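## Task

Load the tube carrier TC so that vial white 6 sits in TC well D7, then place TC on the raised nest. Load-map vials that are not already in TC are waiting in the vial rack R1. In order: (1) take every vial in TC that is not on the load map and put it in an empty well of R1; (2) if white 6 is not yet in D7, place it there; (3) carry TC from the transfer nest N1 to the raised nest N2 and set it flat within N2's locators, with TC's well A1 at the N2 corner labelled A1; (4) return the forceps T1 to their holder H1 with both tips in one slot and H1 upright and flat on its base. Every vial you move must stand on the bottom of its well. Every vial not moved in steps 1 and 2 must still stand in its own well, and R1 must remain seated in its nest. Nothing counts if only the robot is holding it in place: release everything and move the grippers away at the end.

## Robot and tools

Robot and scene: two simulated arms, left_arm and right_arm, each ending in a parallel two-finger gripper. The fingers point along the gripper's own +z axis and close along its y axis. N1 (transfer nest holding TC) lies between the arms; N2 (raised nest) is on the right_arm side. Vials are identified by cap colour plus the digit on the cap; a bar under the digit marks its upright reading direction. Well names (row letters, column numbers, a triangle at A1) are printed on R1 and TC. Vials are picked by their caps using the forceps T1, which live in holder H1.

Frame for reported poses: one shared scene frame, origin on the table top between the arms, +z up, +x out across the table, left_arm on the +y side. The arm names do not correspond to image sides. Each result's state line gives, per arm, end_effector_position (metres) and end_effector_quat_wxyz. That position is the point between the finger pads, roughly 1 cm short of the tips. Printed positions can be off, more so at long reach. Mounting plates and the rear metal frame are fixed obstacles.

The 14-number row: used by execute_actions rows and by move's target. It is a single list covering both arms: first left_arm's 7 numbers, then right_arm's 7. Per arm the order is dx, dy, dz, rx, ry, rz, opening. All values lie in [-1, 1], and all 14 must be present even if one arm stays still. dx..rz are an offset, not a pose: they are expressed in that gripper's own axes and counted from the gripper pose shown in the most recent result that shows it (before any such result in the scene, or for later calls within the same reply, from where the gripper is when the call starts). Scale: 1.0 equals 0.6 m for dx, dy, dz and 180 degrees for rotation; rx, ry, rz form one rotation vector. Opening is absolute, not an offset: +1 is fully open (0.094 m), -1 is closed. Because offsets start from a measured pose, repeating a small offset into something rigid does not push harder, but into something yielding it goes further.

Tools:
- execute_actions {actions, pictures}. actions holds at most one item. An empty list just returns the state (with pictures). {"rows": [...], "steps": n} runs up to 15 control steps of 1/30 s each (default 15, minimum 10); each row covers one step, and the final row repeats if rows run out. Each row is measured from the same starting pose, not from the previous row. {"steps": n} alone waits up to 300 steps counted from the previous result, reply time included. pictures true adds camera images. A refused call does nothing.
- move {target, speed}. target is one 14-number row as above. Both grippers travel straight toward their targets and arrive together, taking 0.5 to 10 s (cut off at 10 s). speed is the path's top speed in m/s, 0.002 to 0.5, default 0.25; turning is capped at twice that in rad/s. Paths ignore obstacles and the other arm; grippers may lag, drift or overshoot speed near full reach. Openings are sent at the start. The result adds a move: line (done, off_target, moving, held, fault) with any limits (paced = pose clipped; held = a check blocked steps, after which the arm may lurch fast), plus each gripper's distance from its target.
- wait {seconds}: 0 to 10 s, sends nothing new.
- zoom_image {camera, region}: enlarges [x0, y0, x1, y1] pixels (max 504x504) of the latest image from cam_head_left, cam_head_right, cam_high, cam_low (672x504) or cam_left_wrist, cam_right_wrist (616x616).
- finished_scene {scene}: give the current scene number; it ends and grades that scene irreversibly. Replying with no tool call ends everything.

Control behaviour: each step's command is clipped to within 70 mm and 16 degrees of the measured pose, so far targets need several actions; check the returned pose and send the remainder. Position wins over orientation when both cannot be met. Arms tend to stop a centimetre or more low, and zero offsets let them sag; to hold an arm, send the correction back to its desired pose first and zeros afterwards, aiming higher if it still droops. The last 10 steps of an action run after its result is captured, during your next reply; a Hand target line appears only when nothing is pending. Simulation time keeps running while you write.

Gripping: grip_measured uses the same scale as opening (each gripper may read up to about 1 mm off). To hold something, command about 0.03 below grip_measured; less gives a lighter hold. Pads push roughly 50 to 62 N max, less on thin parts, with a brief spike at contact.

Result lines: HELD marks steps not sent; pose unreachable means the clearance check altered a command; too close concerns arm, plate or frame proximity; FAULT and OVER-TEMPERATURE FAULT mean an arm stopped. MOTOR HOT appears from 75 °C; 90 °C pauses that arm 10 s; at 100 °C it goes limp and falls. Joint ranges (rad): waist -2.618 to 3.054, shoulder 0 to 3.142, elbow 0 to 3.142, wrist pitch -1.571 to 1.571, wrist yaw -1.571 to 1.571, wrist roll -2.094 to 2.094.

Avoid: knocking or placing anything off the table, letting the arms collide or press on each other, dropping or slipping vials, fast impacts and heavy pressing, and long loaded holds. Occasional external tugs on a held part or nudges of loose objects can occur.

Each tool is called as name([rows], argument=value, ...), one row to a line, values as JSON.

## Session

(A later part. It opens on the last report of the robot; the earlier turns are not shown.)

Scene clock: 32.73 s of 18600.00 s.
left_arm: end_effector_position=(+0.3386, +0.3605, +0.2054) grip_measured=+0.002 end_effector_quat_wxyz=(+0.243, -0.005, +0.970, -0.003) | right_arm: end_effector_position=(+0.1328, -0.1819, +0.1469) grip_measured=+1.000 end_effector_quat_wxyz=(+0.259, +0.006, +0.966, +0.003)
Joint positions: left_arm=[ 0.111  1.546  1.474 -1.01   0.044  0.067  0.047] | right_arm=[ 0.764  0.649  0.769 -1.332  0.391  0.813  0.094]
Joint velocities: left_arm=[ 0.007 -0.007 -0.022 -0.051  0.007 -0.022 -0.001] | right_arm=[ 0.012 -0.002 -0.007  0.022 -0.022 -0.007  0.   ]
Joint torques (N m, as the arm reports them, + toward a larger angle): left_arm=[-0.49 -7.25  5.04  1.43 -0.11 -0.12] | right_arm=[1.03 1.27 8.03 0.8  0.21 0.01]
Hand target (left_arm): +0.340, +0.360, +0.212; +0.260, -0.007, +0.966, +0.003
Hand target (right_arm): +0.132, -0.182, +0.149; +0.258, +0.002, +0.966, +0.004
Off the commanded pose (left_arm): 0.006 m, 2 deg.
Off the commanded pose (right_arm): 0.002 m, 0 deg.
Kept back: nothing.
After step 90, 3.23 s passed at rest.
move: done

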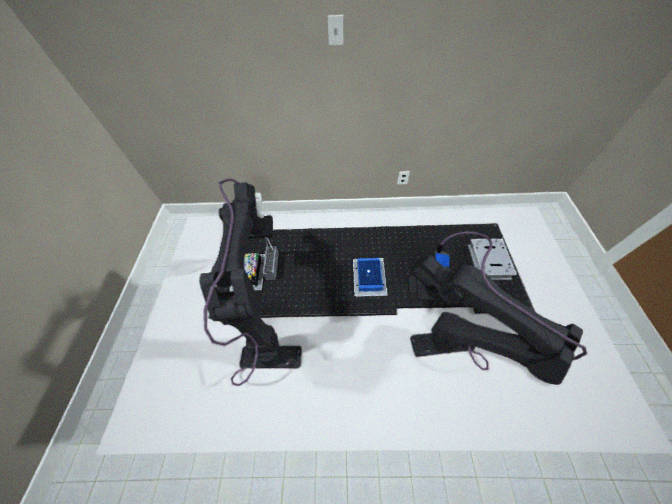

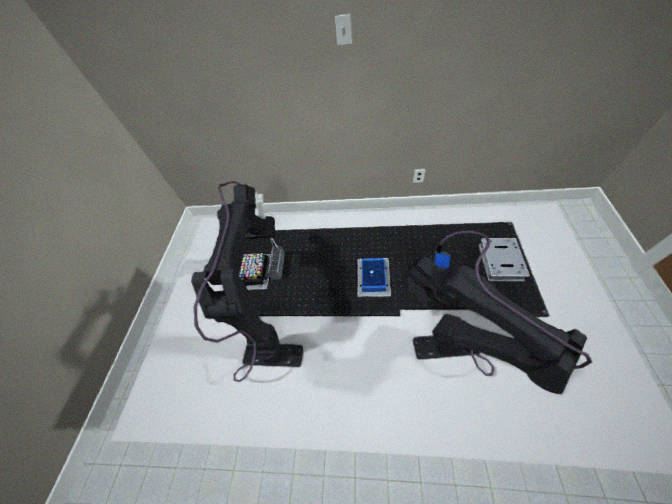

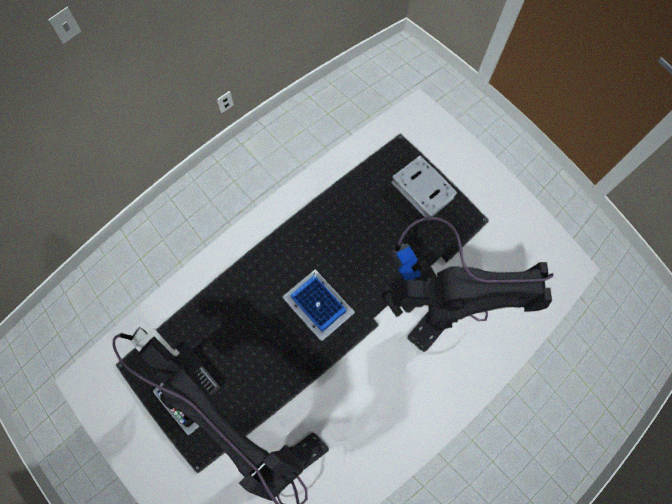

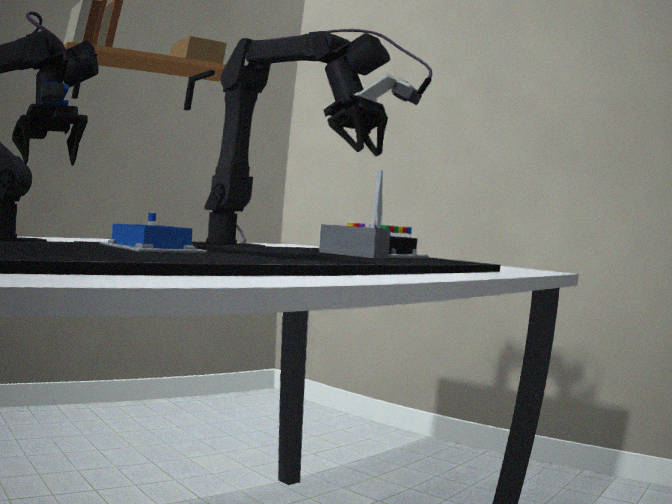

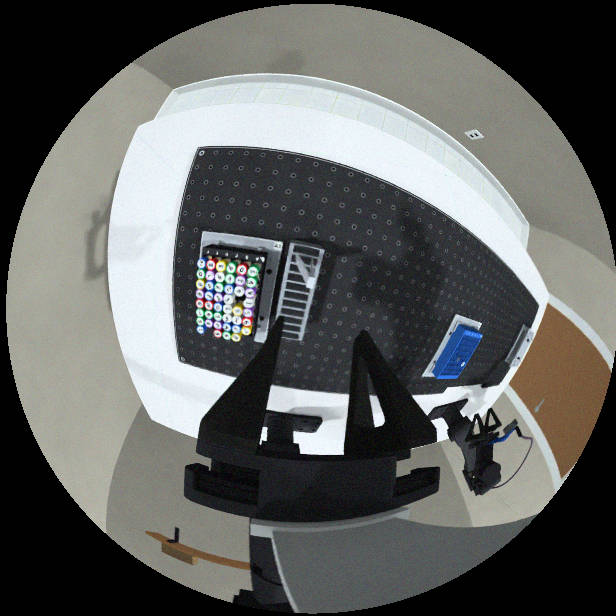

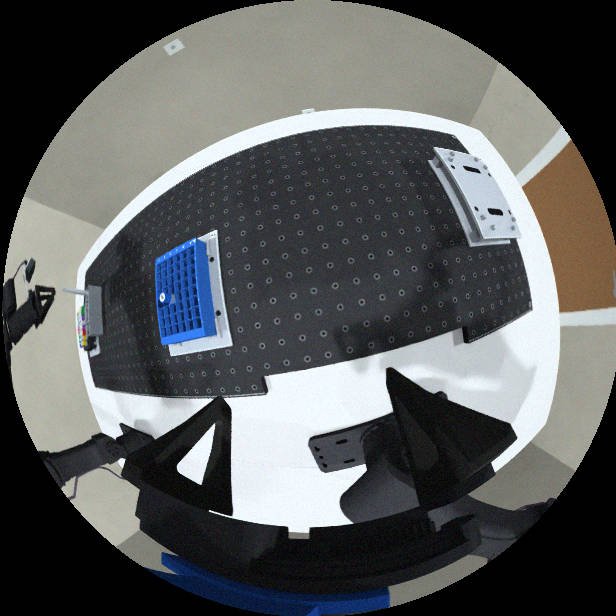

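move(target=[0.0098, 0.02, 0.089, 0, -0.011, 0, 0, 0, 0, -0.003, 0, 0, 0, 1], speed=0.08)

zoom_image(camera="cam_left_wrist", region=[230, 220, 410, 400])

zoom_image(camera="cam_low", region=[300, 80, 460, 270])

Scene clock: 37.33 s of 18600.00 s.
left_arm: end_effector_position=(+0.3549, +0.3705, +0.1564) grip_measured=+0.002 end_effector_quat_wxyz=(+0.252, -0.008, +0.968, +0.001) | right_arm: end_effector_position=(+0.1328, -0.1819, +0.1469) grip_measured=+1.000 end_effector_quat_wxyz=(+0.259, +0.007, +0.966, +0.004)
Joint positions: left_arm=[ 0.135  1.582  1.305 -0.786  0.05   0.084  0.047] | right_arm=[ 0.764  0.649  0.769 -1.332  0.391  0.816  0.094]
Joint velocities: left_arm=[-0.007 -0.012 -0.002  0.022  0.007  0.007  0.001] | right_arm=[-0.017 -0.002  0.007 -0.051  0.022 -0.007  0.   ]
Joint torques (N m, as the arm reports them, + toward a larger angle): left_arm=[ 0.64 -5.78  5.37  1.47  0.2   0.08] | right_arm=[0.81 1.28 7.87 0.82 0.21 0.03]
Hand target (left_arm): +0.358, +0.372, +0.155; +0.259, -0.005, +0.966, -0.002
Hand target (right_arm): +0.132, -0.182, +0.148; +0.259, +0.005, +0.966, +0.003
Off the commanded pose (left_arm): 0.004 m, 1 deg.
Off the commanded pose (right_arm): 0.002 m, 0 deg.
Kept back: nothing.
After step 90, 0.33 s passed at rest.
move: done

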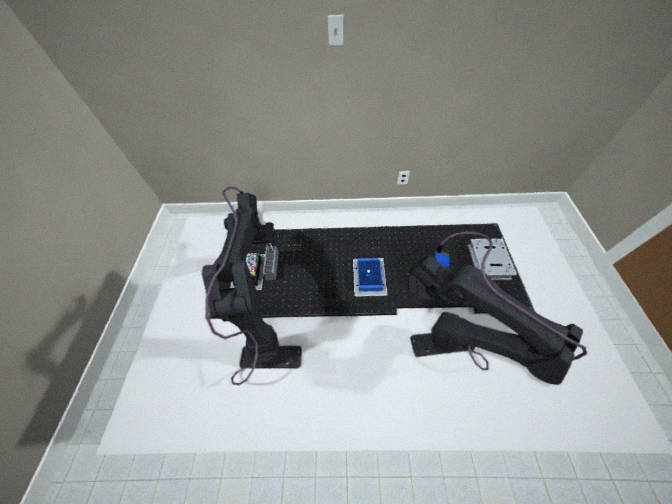

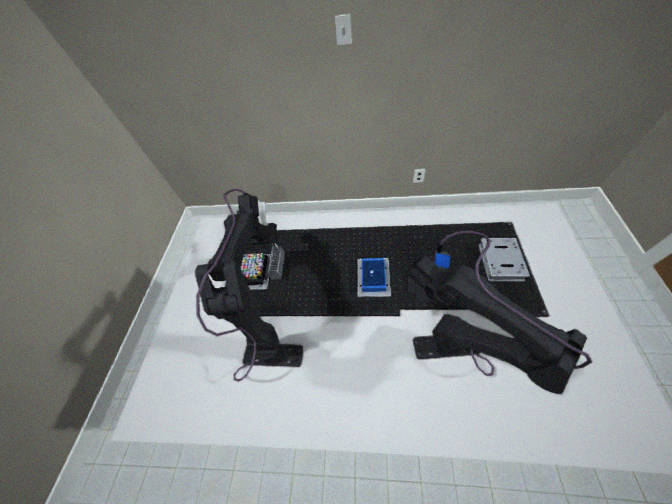

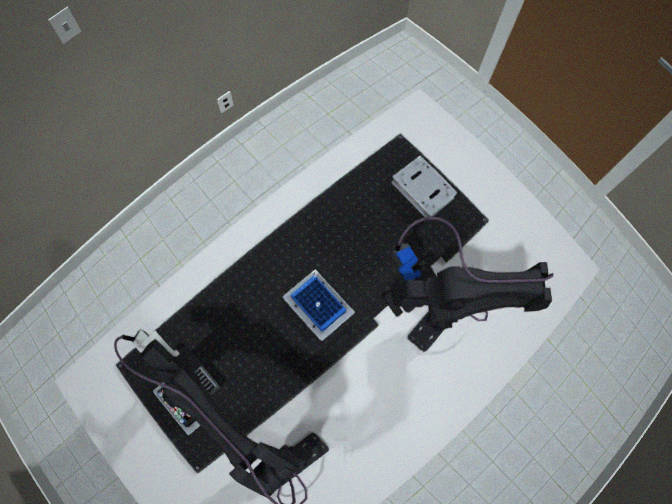

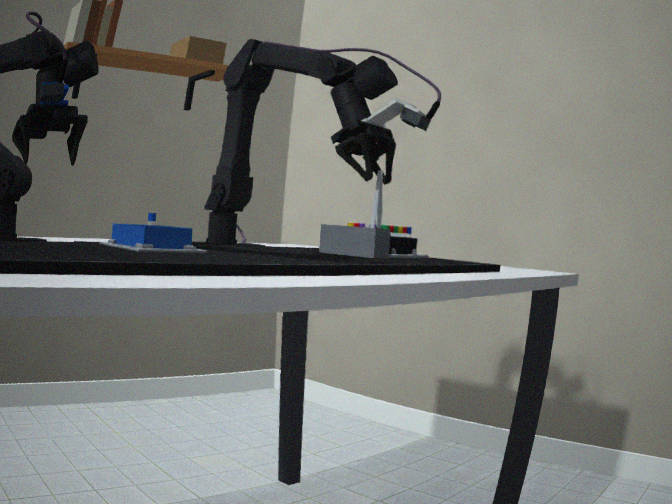

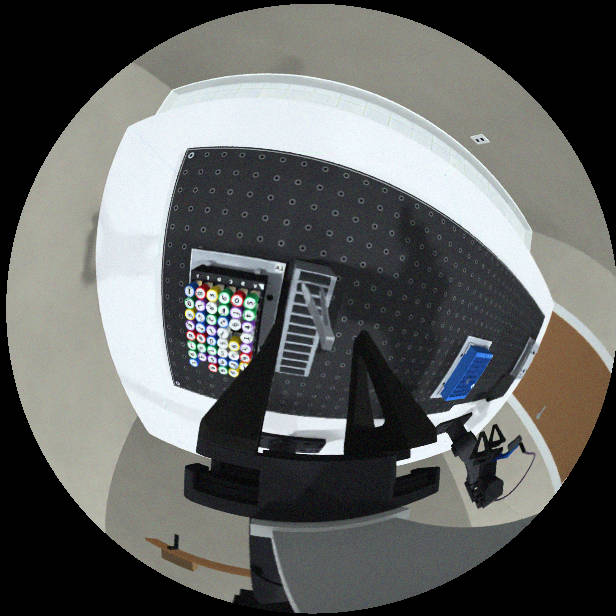

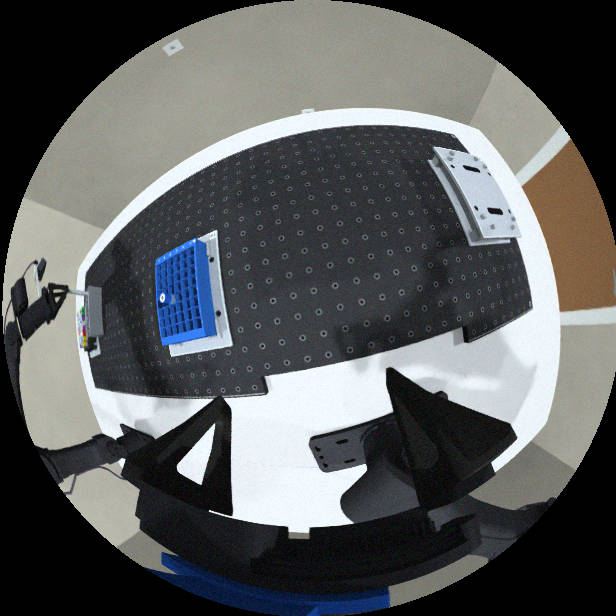

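Region (230, 220, 410, 400) of cam_left_wrist's 616x616 image, scaled by 2.800, with more detail than that image has.

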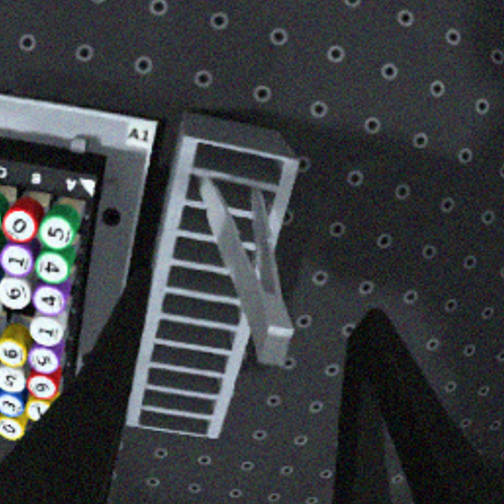

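Region (300, 80, 460, 270) of cam_low's 672x504 image, scaled by 2.653, with more detail than that image has; it fills the left 424 columns of this view, and the rest is white.

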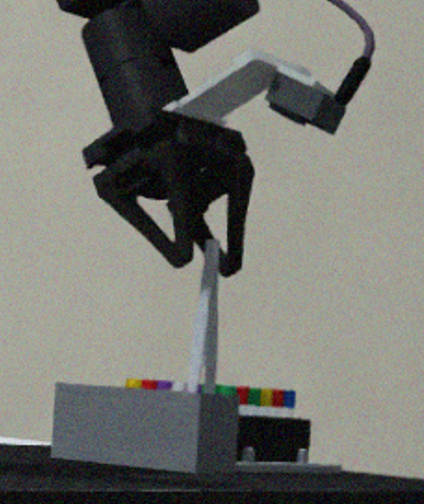

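move(target=[0.0243, 0, 0.0743, 0, -0.006, 0, -0.2, 0, 0, -0.003, 0, 0, 0, 1], speed=0.06)

zoom_image(camera="cam_left_wrist", region=[210, 240, 450, 480])

zoom_image(camera="cam_low", region=[300, 80, 460, 270])

Scene clock: 40.40 s of 18600.00 s.
left_arm: end_effector_position=(+0.3611, +0.3712, +0.1124) grip_measured=-0.198 end_effector_quat_wxyz=(+0.256, -0.008, +0.967, +0.001) | right_arm: end_effector_position=(+0.1328, -0.1818, +0.1469) grip_measured=+1.000 end_effector_quat_wxyz=(+0.259, +0.009, +0.966, +0.004)
Joint positions: left_arm=[ 0.135  1.621  1.165 -0.6    0.05   0.084  0.038] | right_arm=[ 0.764  0.649  0.769 -1.332  0.391  0.819  0.094]
Joint velocities: left_arm=[ 0.012  0.002 -0.002  0.037 -0.022 -0.007  0.001] | right_arm=[-0.002 -0.007  0.002 -0.007 -0.066  0.022  0.   ]
Joint torques (N m, as the arm reports them, + toward a larger angle): left_arm=[-0.31 -5.95  5.2   1.46  0.03 -0.08] | right_arm=[0.81 1.25 7.87 0.84 0.21 0.03]
Hand target (left_arm): +0.364, +0.370, +0.110; +0.261, -0.008, +0.965, +0.001
Hand target (right_arm): +0.132, -0.182, +0.148; +0.259, +0.007, +0.966, +0.004
Off the commanded pose (left_arm): 0.004 m, 1 deg.
Off the commanded pose (right_arm): 0.002 m, 0 deg.
Kept back: nothing.
move: done

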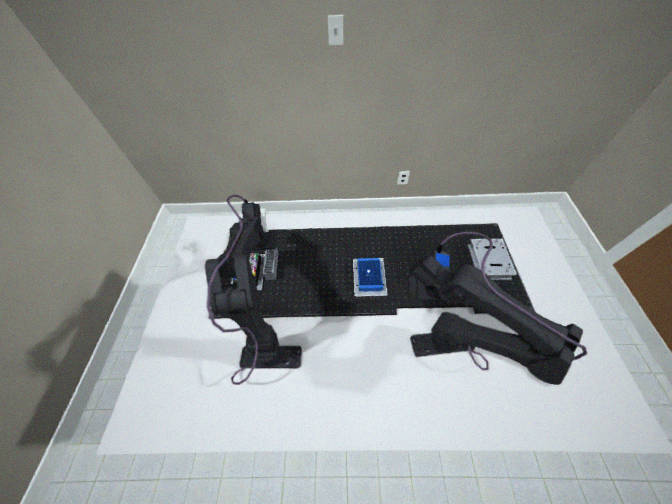

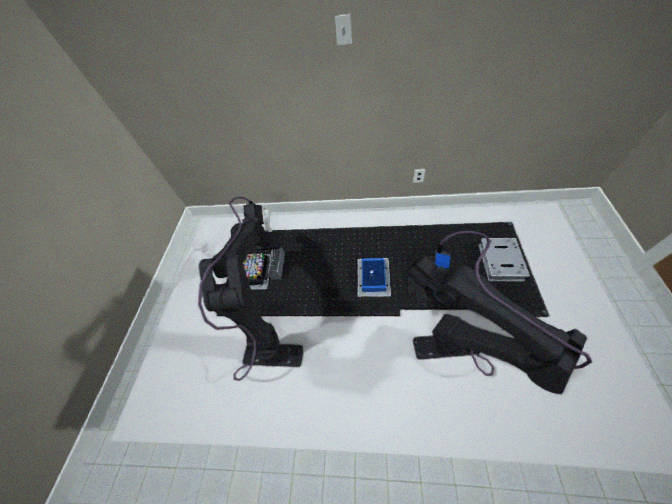

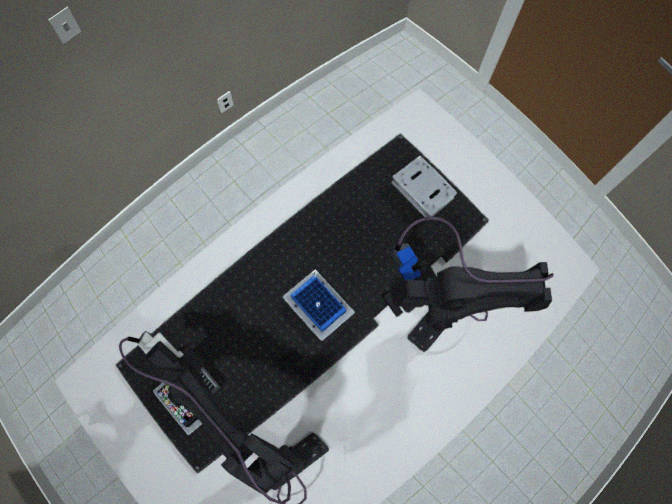

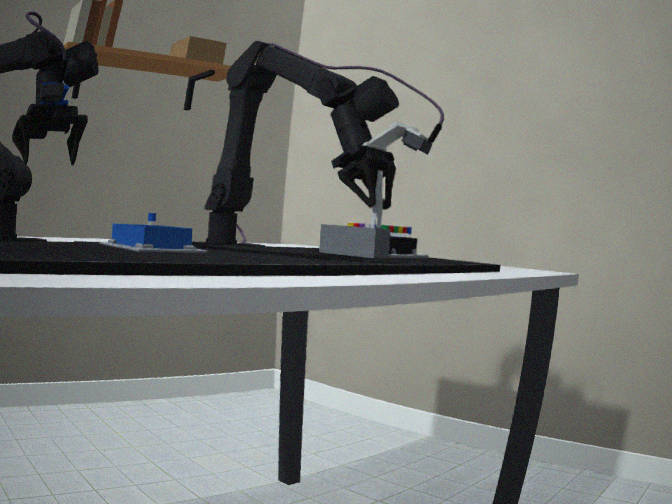

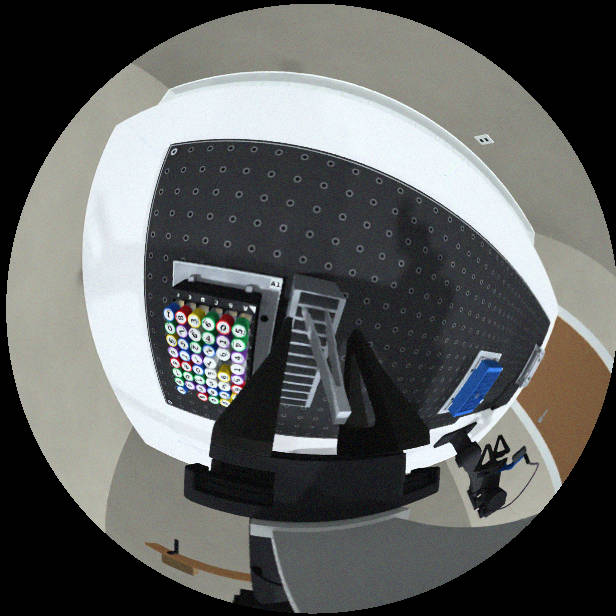

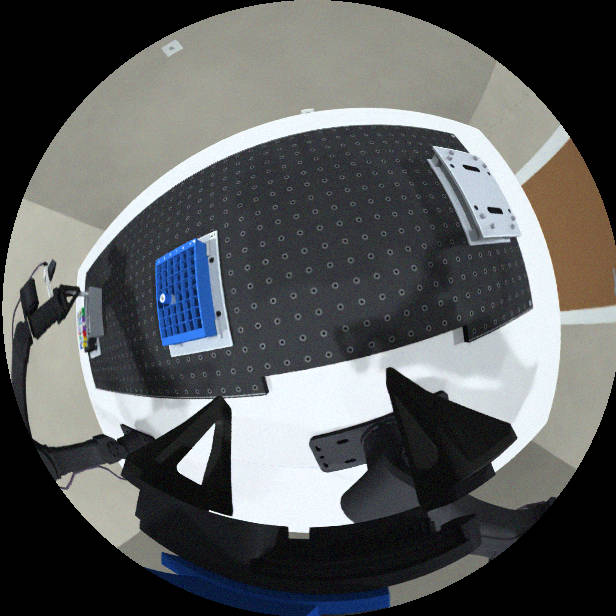

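Region (210, 240, 450, 480) of cam_left_wrist's 616x616 image, scaled by 2.100, with more detail than that image has.

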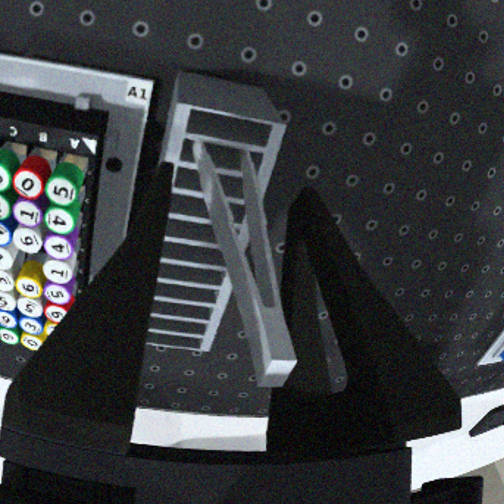

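Region (300, 80, 460, 270) of cam_low's 672x504 image, scaled by 2.653, with more detail than that image has; it fills the left 424 columns of this view, and the rest is white.

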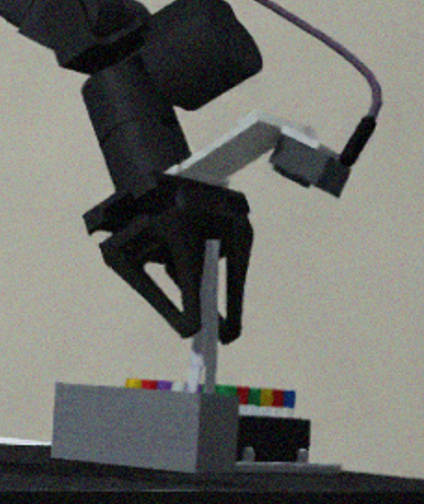

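move(target=[0.0045, -0.001, 0.025, 0, -0.004, 0, -0.6, 0, 0, -0.003, 0, 0, 0, 1], speed=0.03)

zoom_image(camera="cam_left_wrist", region=[210, 240, 450, 480])

zoom_image(camera="cam_low", region=[330, 120, 430, 260])

Scene clock: 42.93 s of 18600.00 s.
left_arm: end_effector_position=(+0.3629, +0.3714, +0.0998) grip_measured=-0.598 end_effector_quat_wxyz=(+0.255, -0.008, +0.967, +0.001) | right_arm: end_effector_position=(+0.1328, -0.1818, +0.1469) grip_measured=+1.000 end_effector_quat_wxyz=(+0.259, +0.010, +0.966, +0.005)
Joint positions: left_arm=[ 0.135  1.64   1.135 -0.552  0.05   0.084  0.019] | right_arm=[ 0.764  0.649  0.769 -1.332  0.391  0.823  0.094]
Joint velocities: left_arm=[ 0.007  0.002 -0.022  0.037 -0.037  0.007 -0.001] | right_arm=[-0.007 -0.007 -0.002  0.066 -0.022 -0.022  0.   ]
Joint torques (N m, as the arm reports them, + toward a larger angle): left_arm=[-0.3  -6.05  5.16  1.47  0.05 -0.07] | right_arm=[0.85 1.27 7.86 0.84 0.23 0.  ]
Hand target (left_arm): +0.366, +0.370, +0.098; +0.262, -0.008, +0.965, +0.001
Hand target (right_arm): +0.132, -0.182, +0.148; +0.259, +0.009, +0.966, +0.004
Off the commanded pose (left_arm): 0.004 m, 1 deg.
Off the commanded pose (right_arm): 0.002 m, 0 deg.
Kept back: nothing.
move: done

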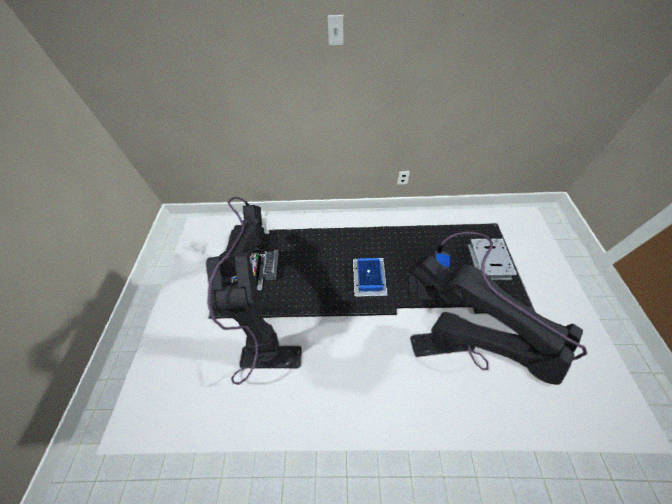

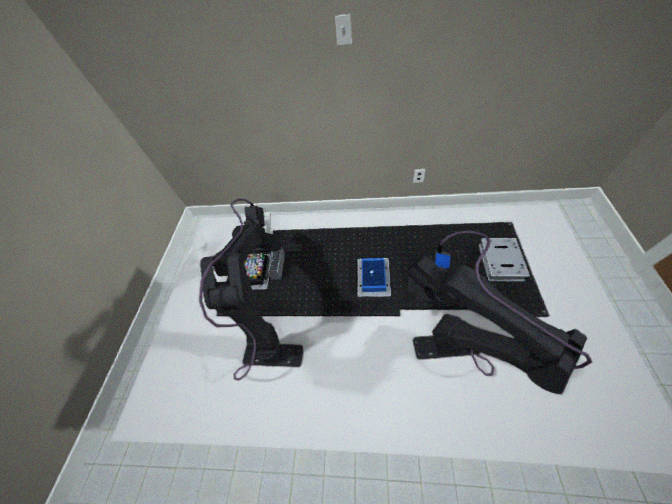

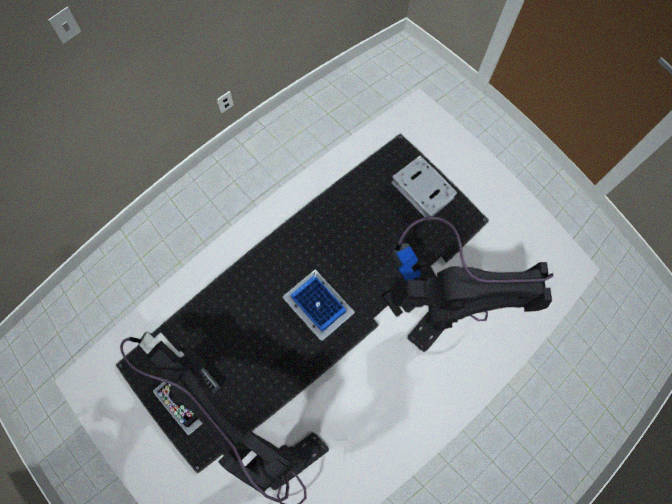

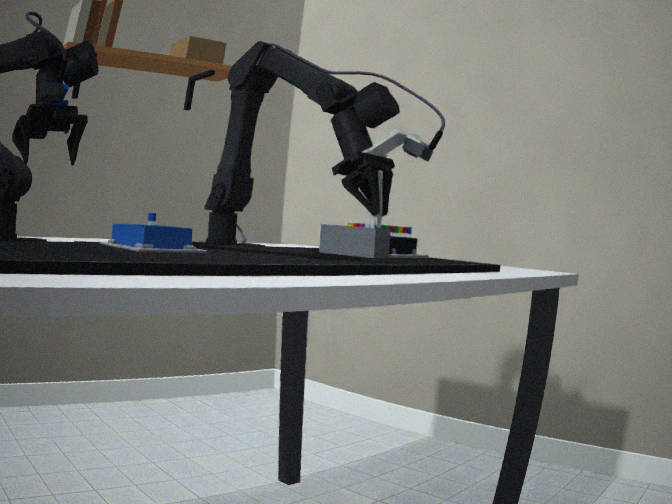

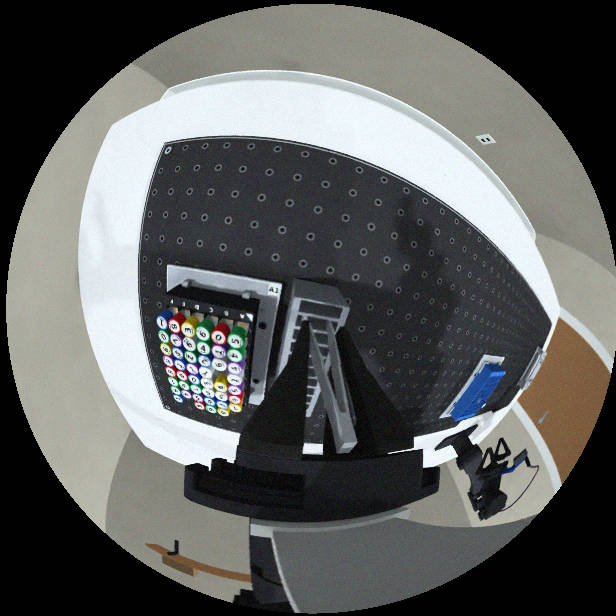

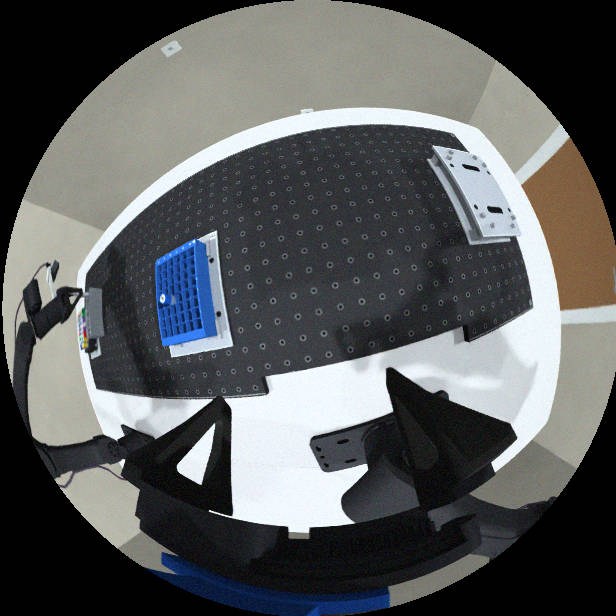

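Region (210, 240, 450, 480) of cam_left_wrist's 616x616 image, scaled by 2.100, with more detail than that image has.

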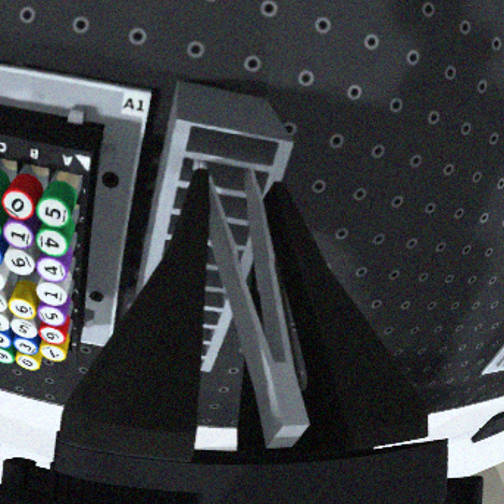

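Region (330, 120, 430, 260) of cam_low's 672x504 image, scaled by 3.600, with more detail than that image has; it fills the left 360 columns of this view, and the rest is white.

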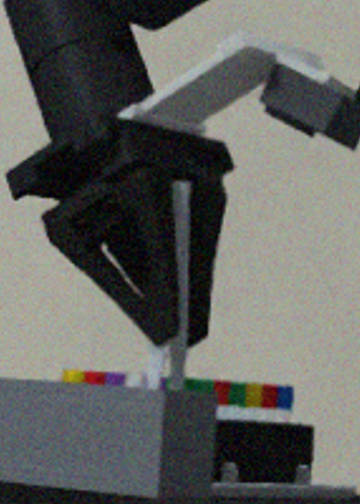

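move(target=[0, 0, 0, 0, 0, 0, -0.76, 0, 0, -0.003, 0, 0, 0, 1], speed=0.03)

zoom_image(camera="cam_left_wrist", region=[210, 240, 450, 480])

Scene clock: 44.07 s of 18600.00 s.
left_arm: end_effector_position=(+0.3638, +0.3715, +0.1003) grip_measured=-0.758 end_effector_quat_wxyz=(+0.257, -0.007, +0.966, +0.001) | right_arm: end_effector_position=(+0.1328, -0.1818, +0.1469) grip_measured=+1.000 end_effector_quat_wxyz=(+0.259, +0.012, +0.966, +0.005)
Joint positions: left_arm=[ 0.135  1.64   1.135 -0.547  0.05   0.084  0.011] | right_arm=[ 0.764  0.649  0.769 -1.332  0.391  0.826  0.094]
Joint velocities: left_arm=[-0.012 -0.002 -0.002  0.007  0.066  0.125  0.   ] | right_arm=[ 0.002 -0.007 -0.002 -0.022 -0.022 -0.007  0.   ]
Joint torques (N m, as the arm reports them, + toward a larger angle): left_arm=[ 0.06 -6.31  5.94  1.22  0.04 -0.02] | right_arm=[0.86 1.29 7.87 0.83 0.2  0.02]
Hand target (left_arm): +0.363, +0.371, +0.100; +0.255, -0.008, +0.967, +0.001
Hand target (right_arm): +0.132, -0.182, +0.148; +0.259, +0.010, +0.966, +0.005
Off the commanded pose (left_arm): 0.001 m, 0 deg.
Off the commanded pose (right_arm): 0.002 m, 0 deg.
Kept back: nothing.
move: done

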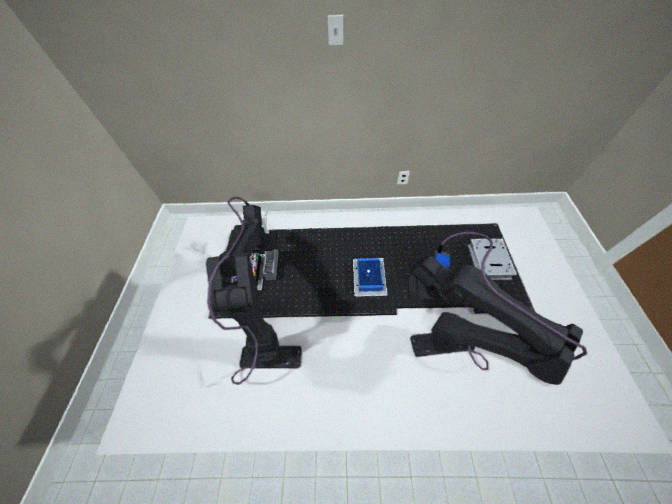

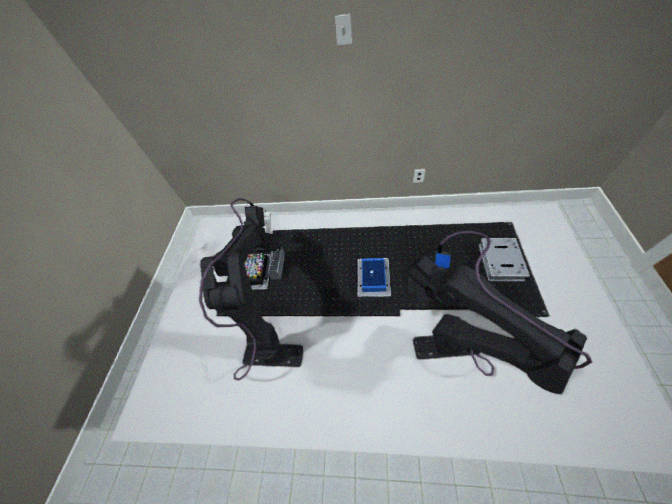

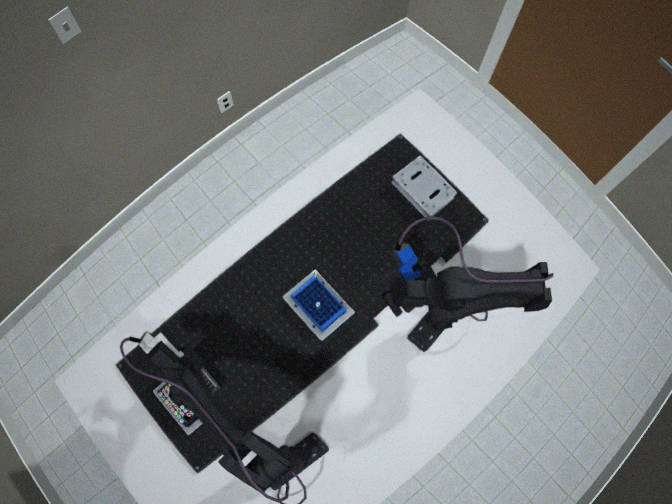

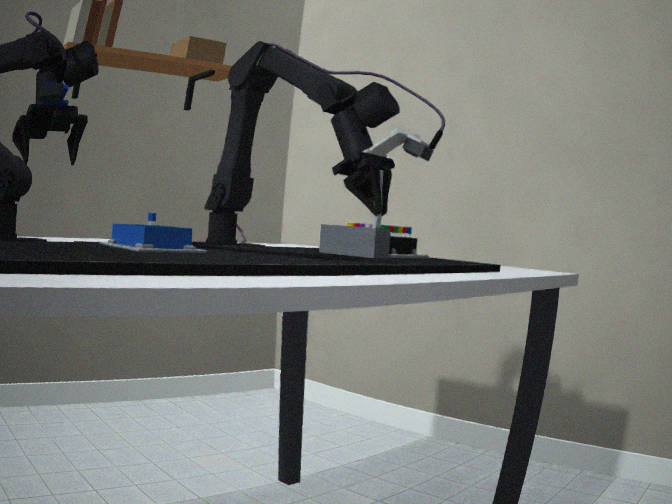

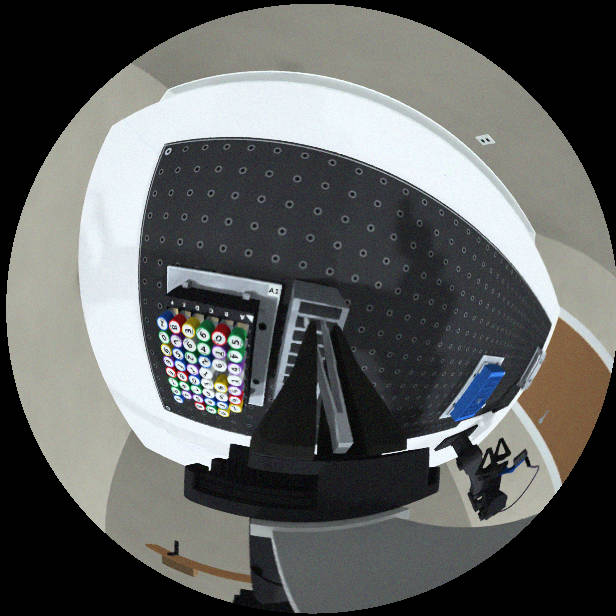

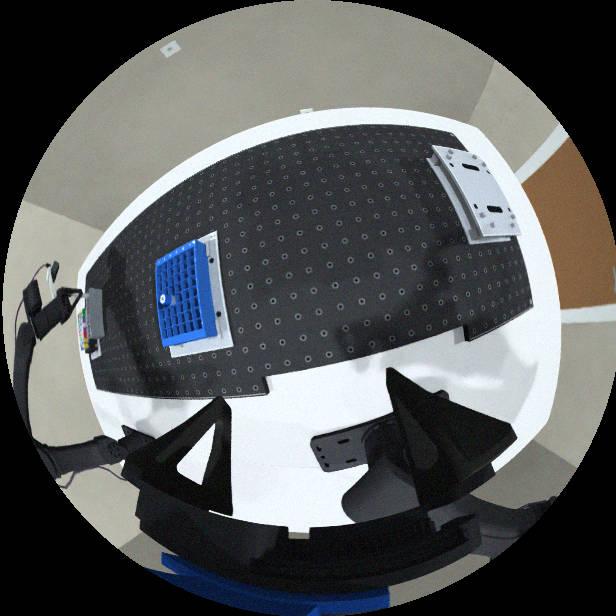

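Region (210, 240, 450, 480) of cam_left_wrist's 616x616 image, scaled by 2.100, with more detail than that image has.

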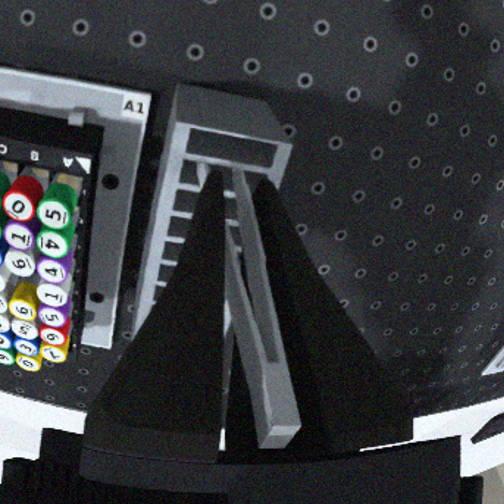

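move(target=[-0.0662, 0, -0.1157, 0, 0, 0, -0.76, 0, 0, -0.003, 0, 0, -0.002, 1], speed=0.05)

zoom_image(camera="cam_left_wrist", region=[230, 240, 410, 420])

zoom_image(camera="cam_low", region=[300, 80, 460, 270])

Scene clock: 46.70 s of 18600.00 s.
left_arm: end_effector_position=(+0.3617, +0.3712, +0.1627) grip_measured=-0.758 end_effector_quat_wxyz=(+0.240, -0.008, +0.971, -0.001) | right_arm: end_effector_position=(+0.1328, -0.1818, +0.1469) grip_measured=+1.000 end_effector_quat_wxyz=(+0.259, +0.012, +0.966, +0.005)
Joint positions: left_arm=[ 0.135  1.629  1.391 -0.851  0.05   0.084  0.011] | right_arm=[ 0.764  0.649  0.769 -1.332  0.391  0.826  0.094]
Joint velocities: left_arm=[-0.007 -0.012 -0.007 -0.066 -0.051  0.007  0.   ] | right_arm=[ 0.002 -0.007 -0.007  0.022 -0.051  0.037  0.   ]
Joint torques (N m, as the arm reports them, + toward a larger angle): left_arm=[ 0.35 -7.96  8.38  1.1   0.08  0.02] | right_arm=[ 0.79  1.23  7.87  0.82  0.22 -0.02]
Hand target (left_arm): +0.364, +0.373, +0.180; +0.257, -0.007, +0.966, +0.001
Hand target (right_arm): +0.132, -0.182, +0.148; +0.259, +0.009, +0.966, +0.004
Off the commanded pose (left_arm): 0.018 m, 2 deg.
Off the commanded pose (right_arm): 0.002 m, 0 deg.
Kept back: nothing.
move: off_target (left_arm)

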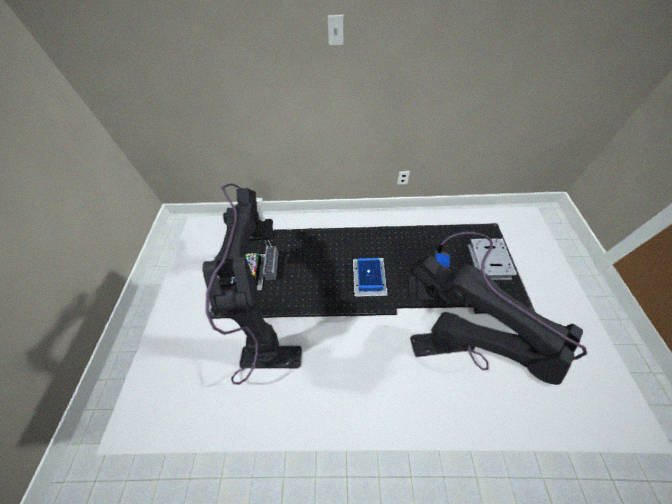

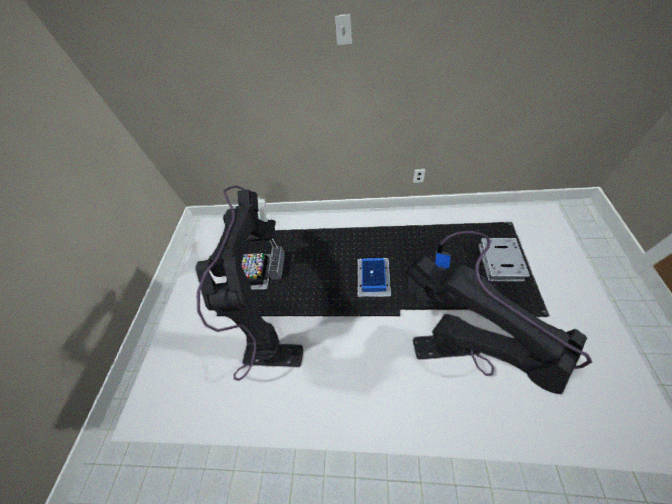

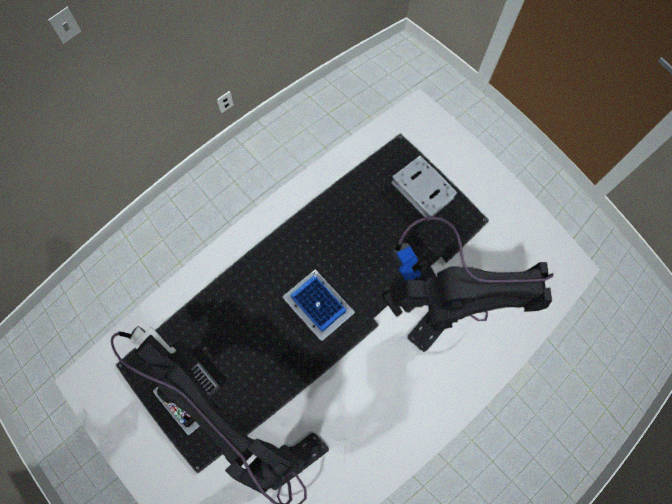

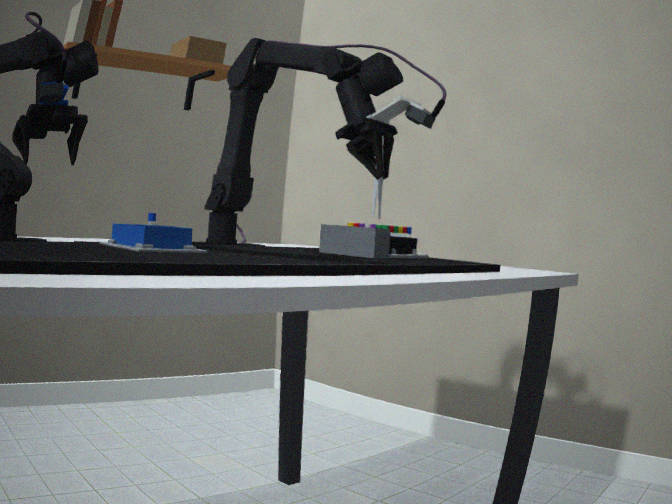

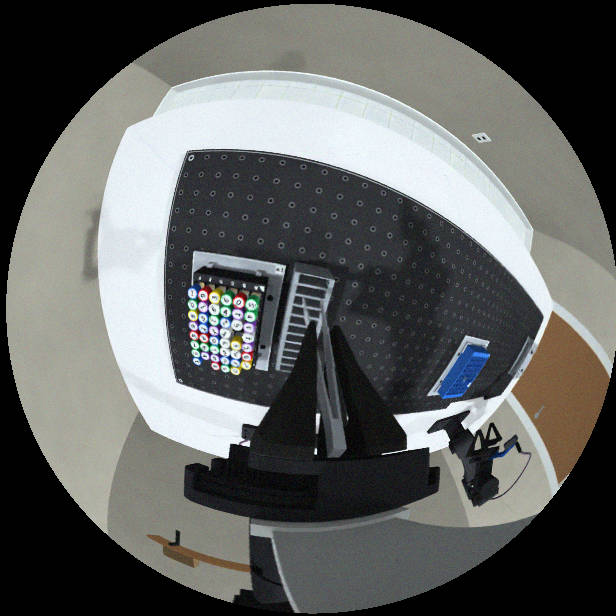

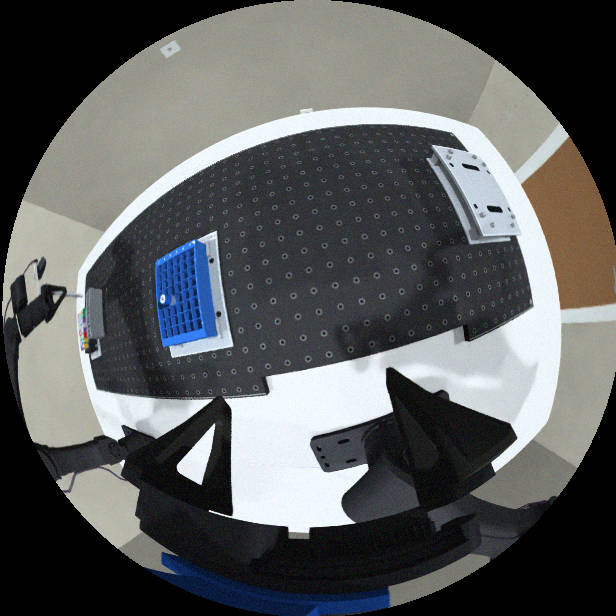

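Region (230, 240, 410, 420) of cam_left_wrist's 616x616 image, scaled by 2.800, with more detail than that image has.

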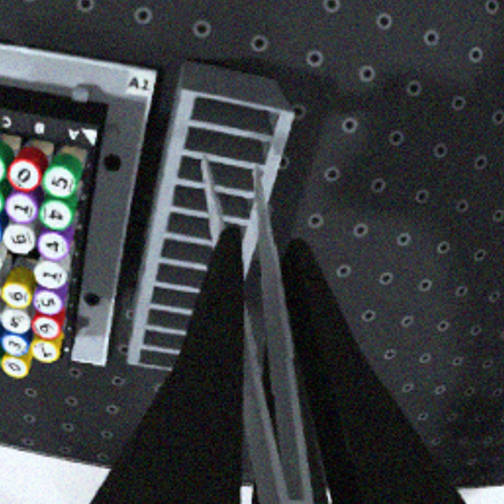

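Region (300, 80, 460, 270) of cam_low's 672x504 image, scaled by 2.653, with more detail than that image has; it fills the left 424 columns of this view, and the rest is white.

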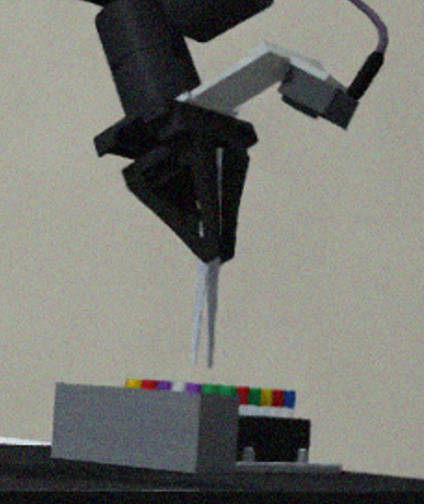

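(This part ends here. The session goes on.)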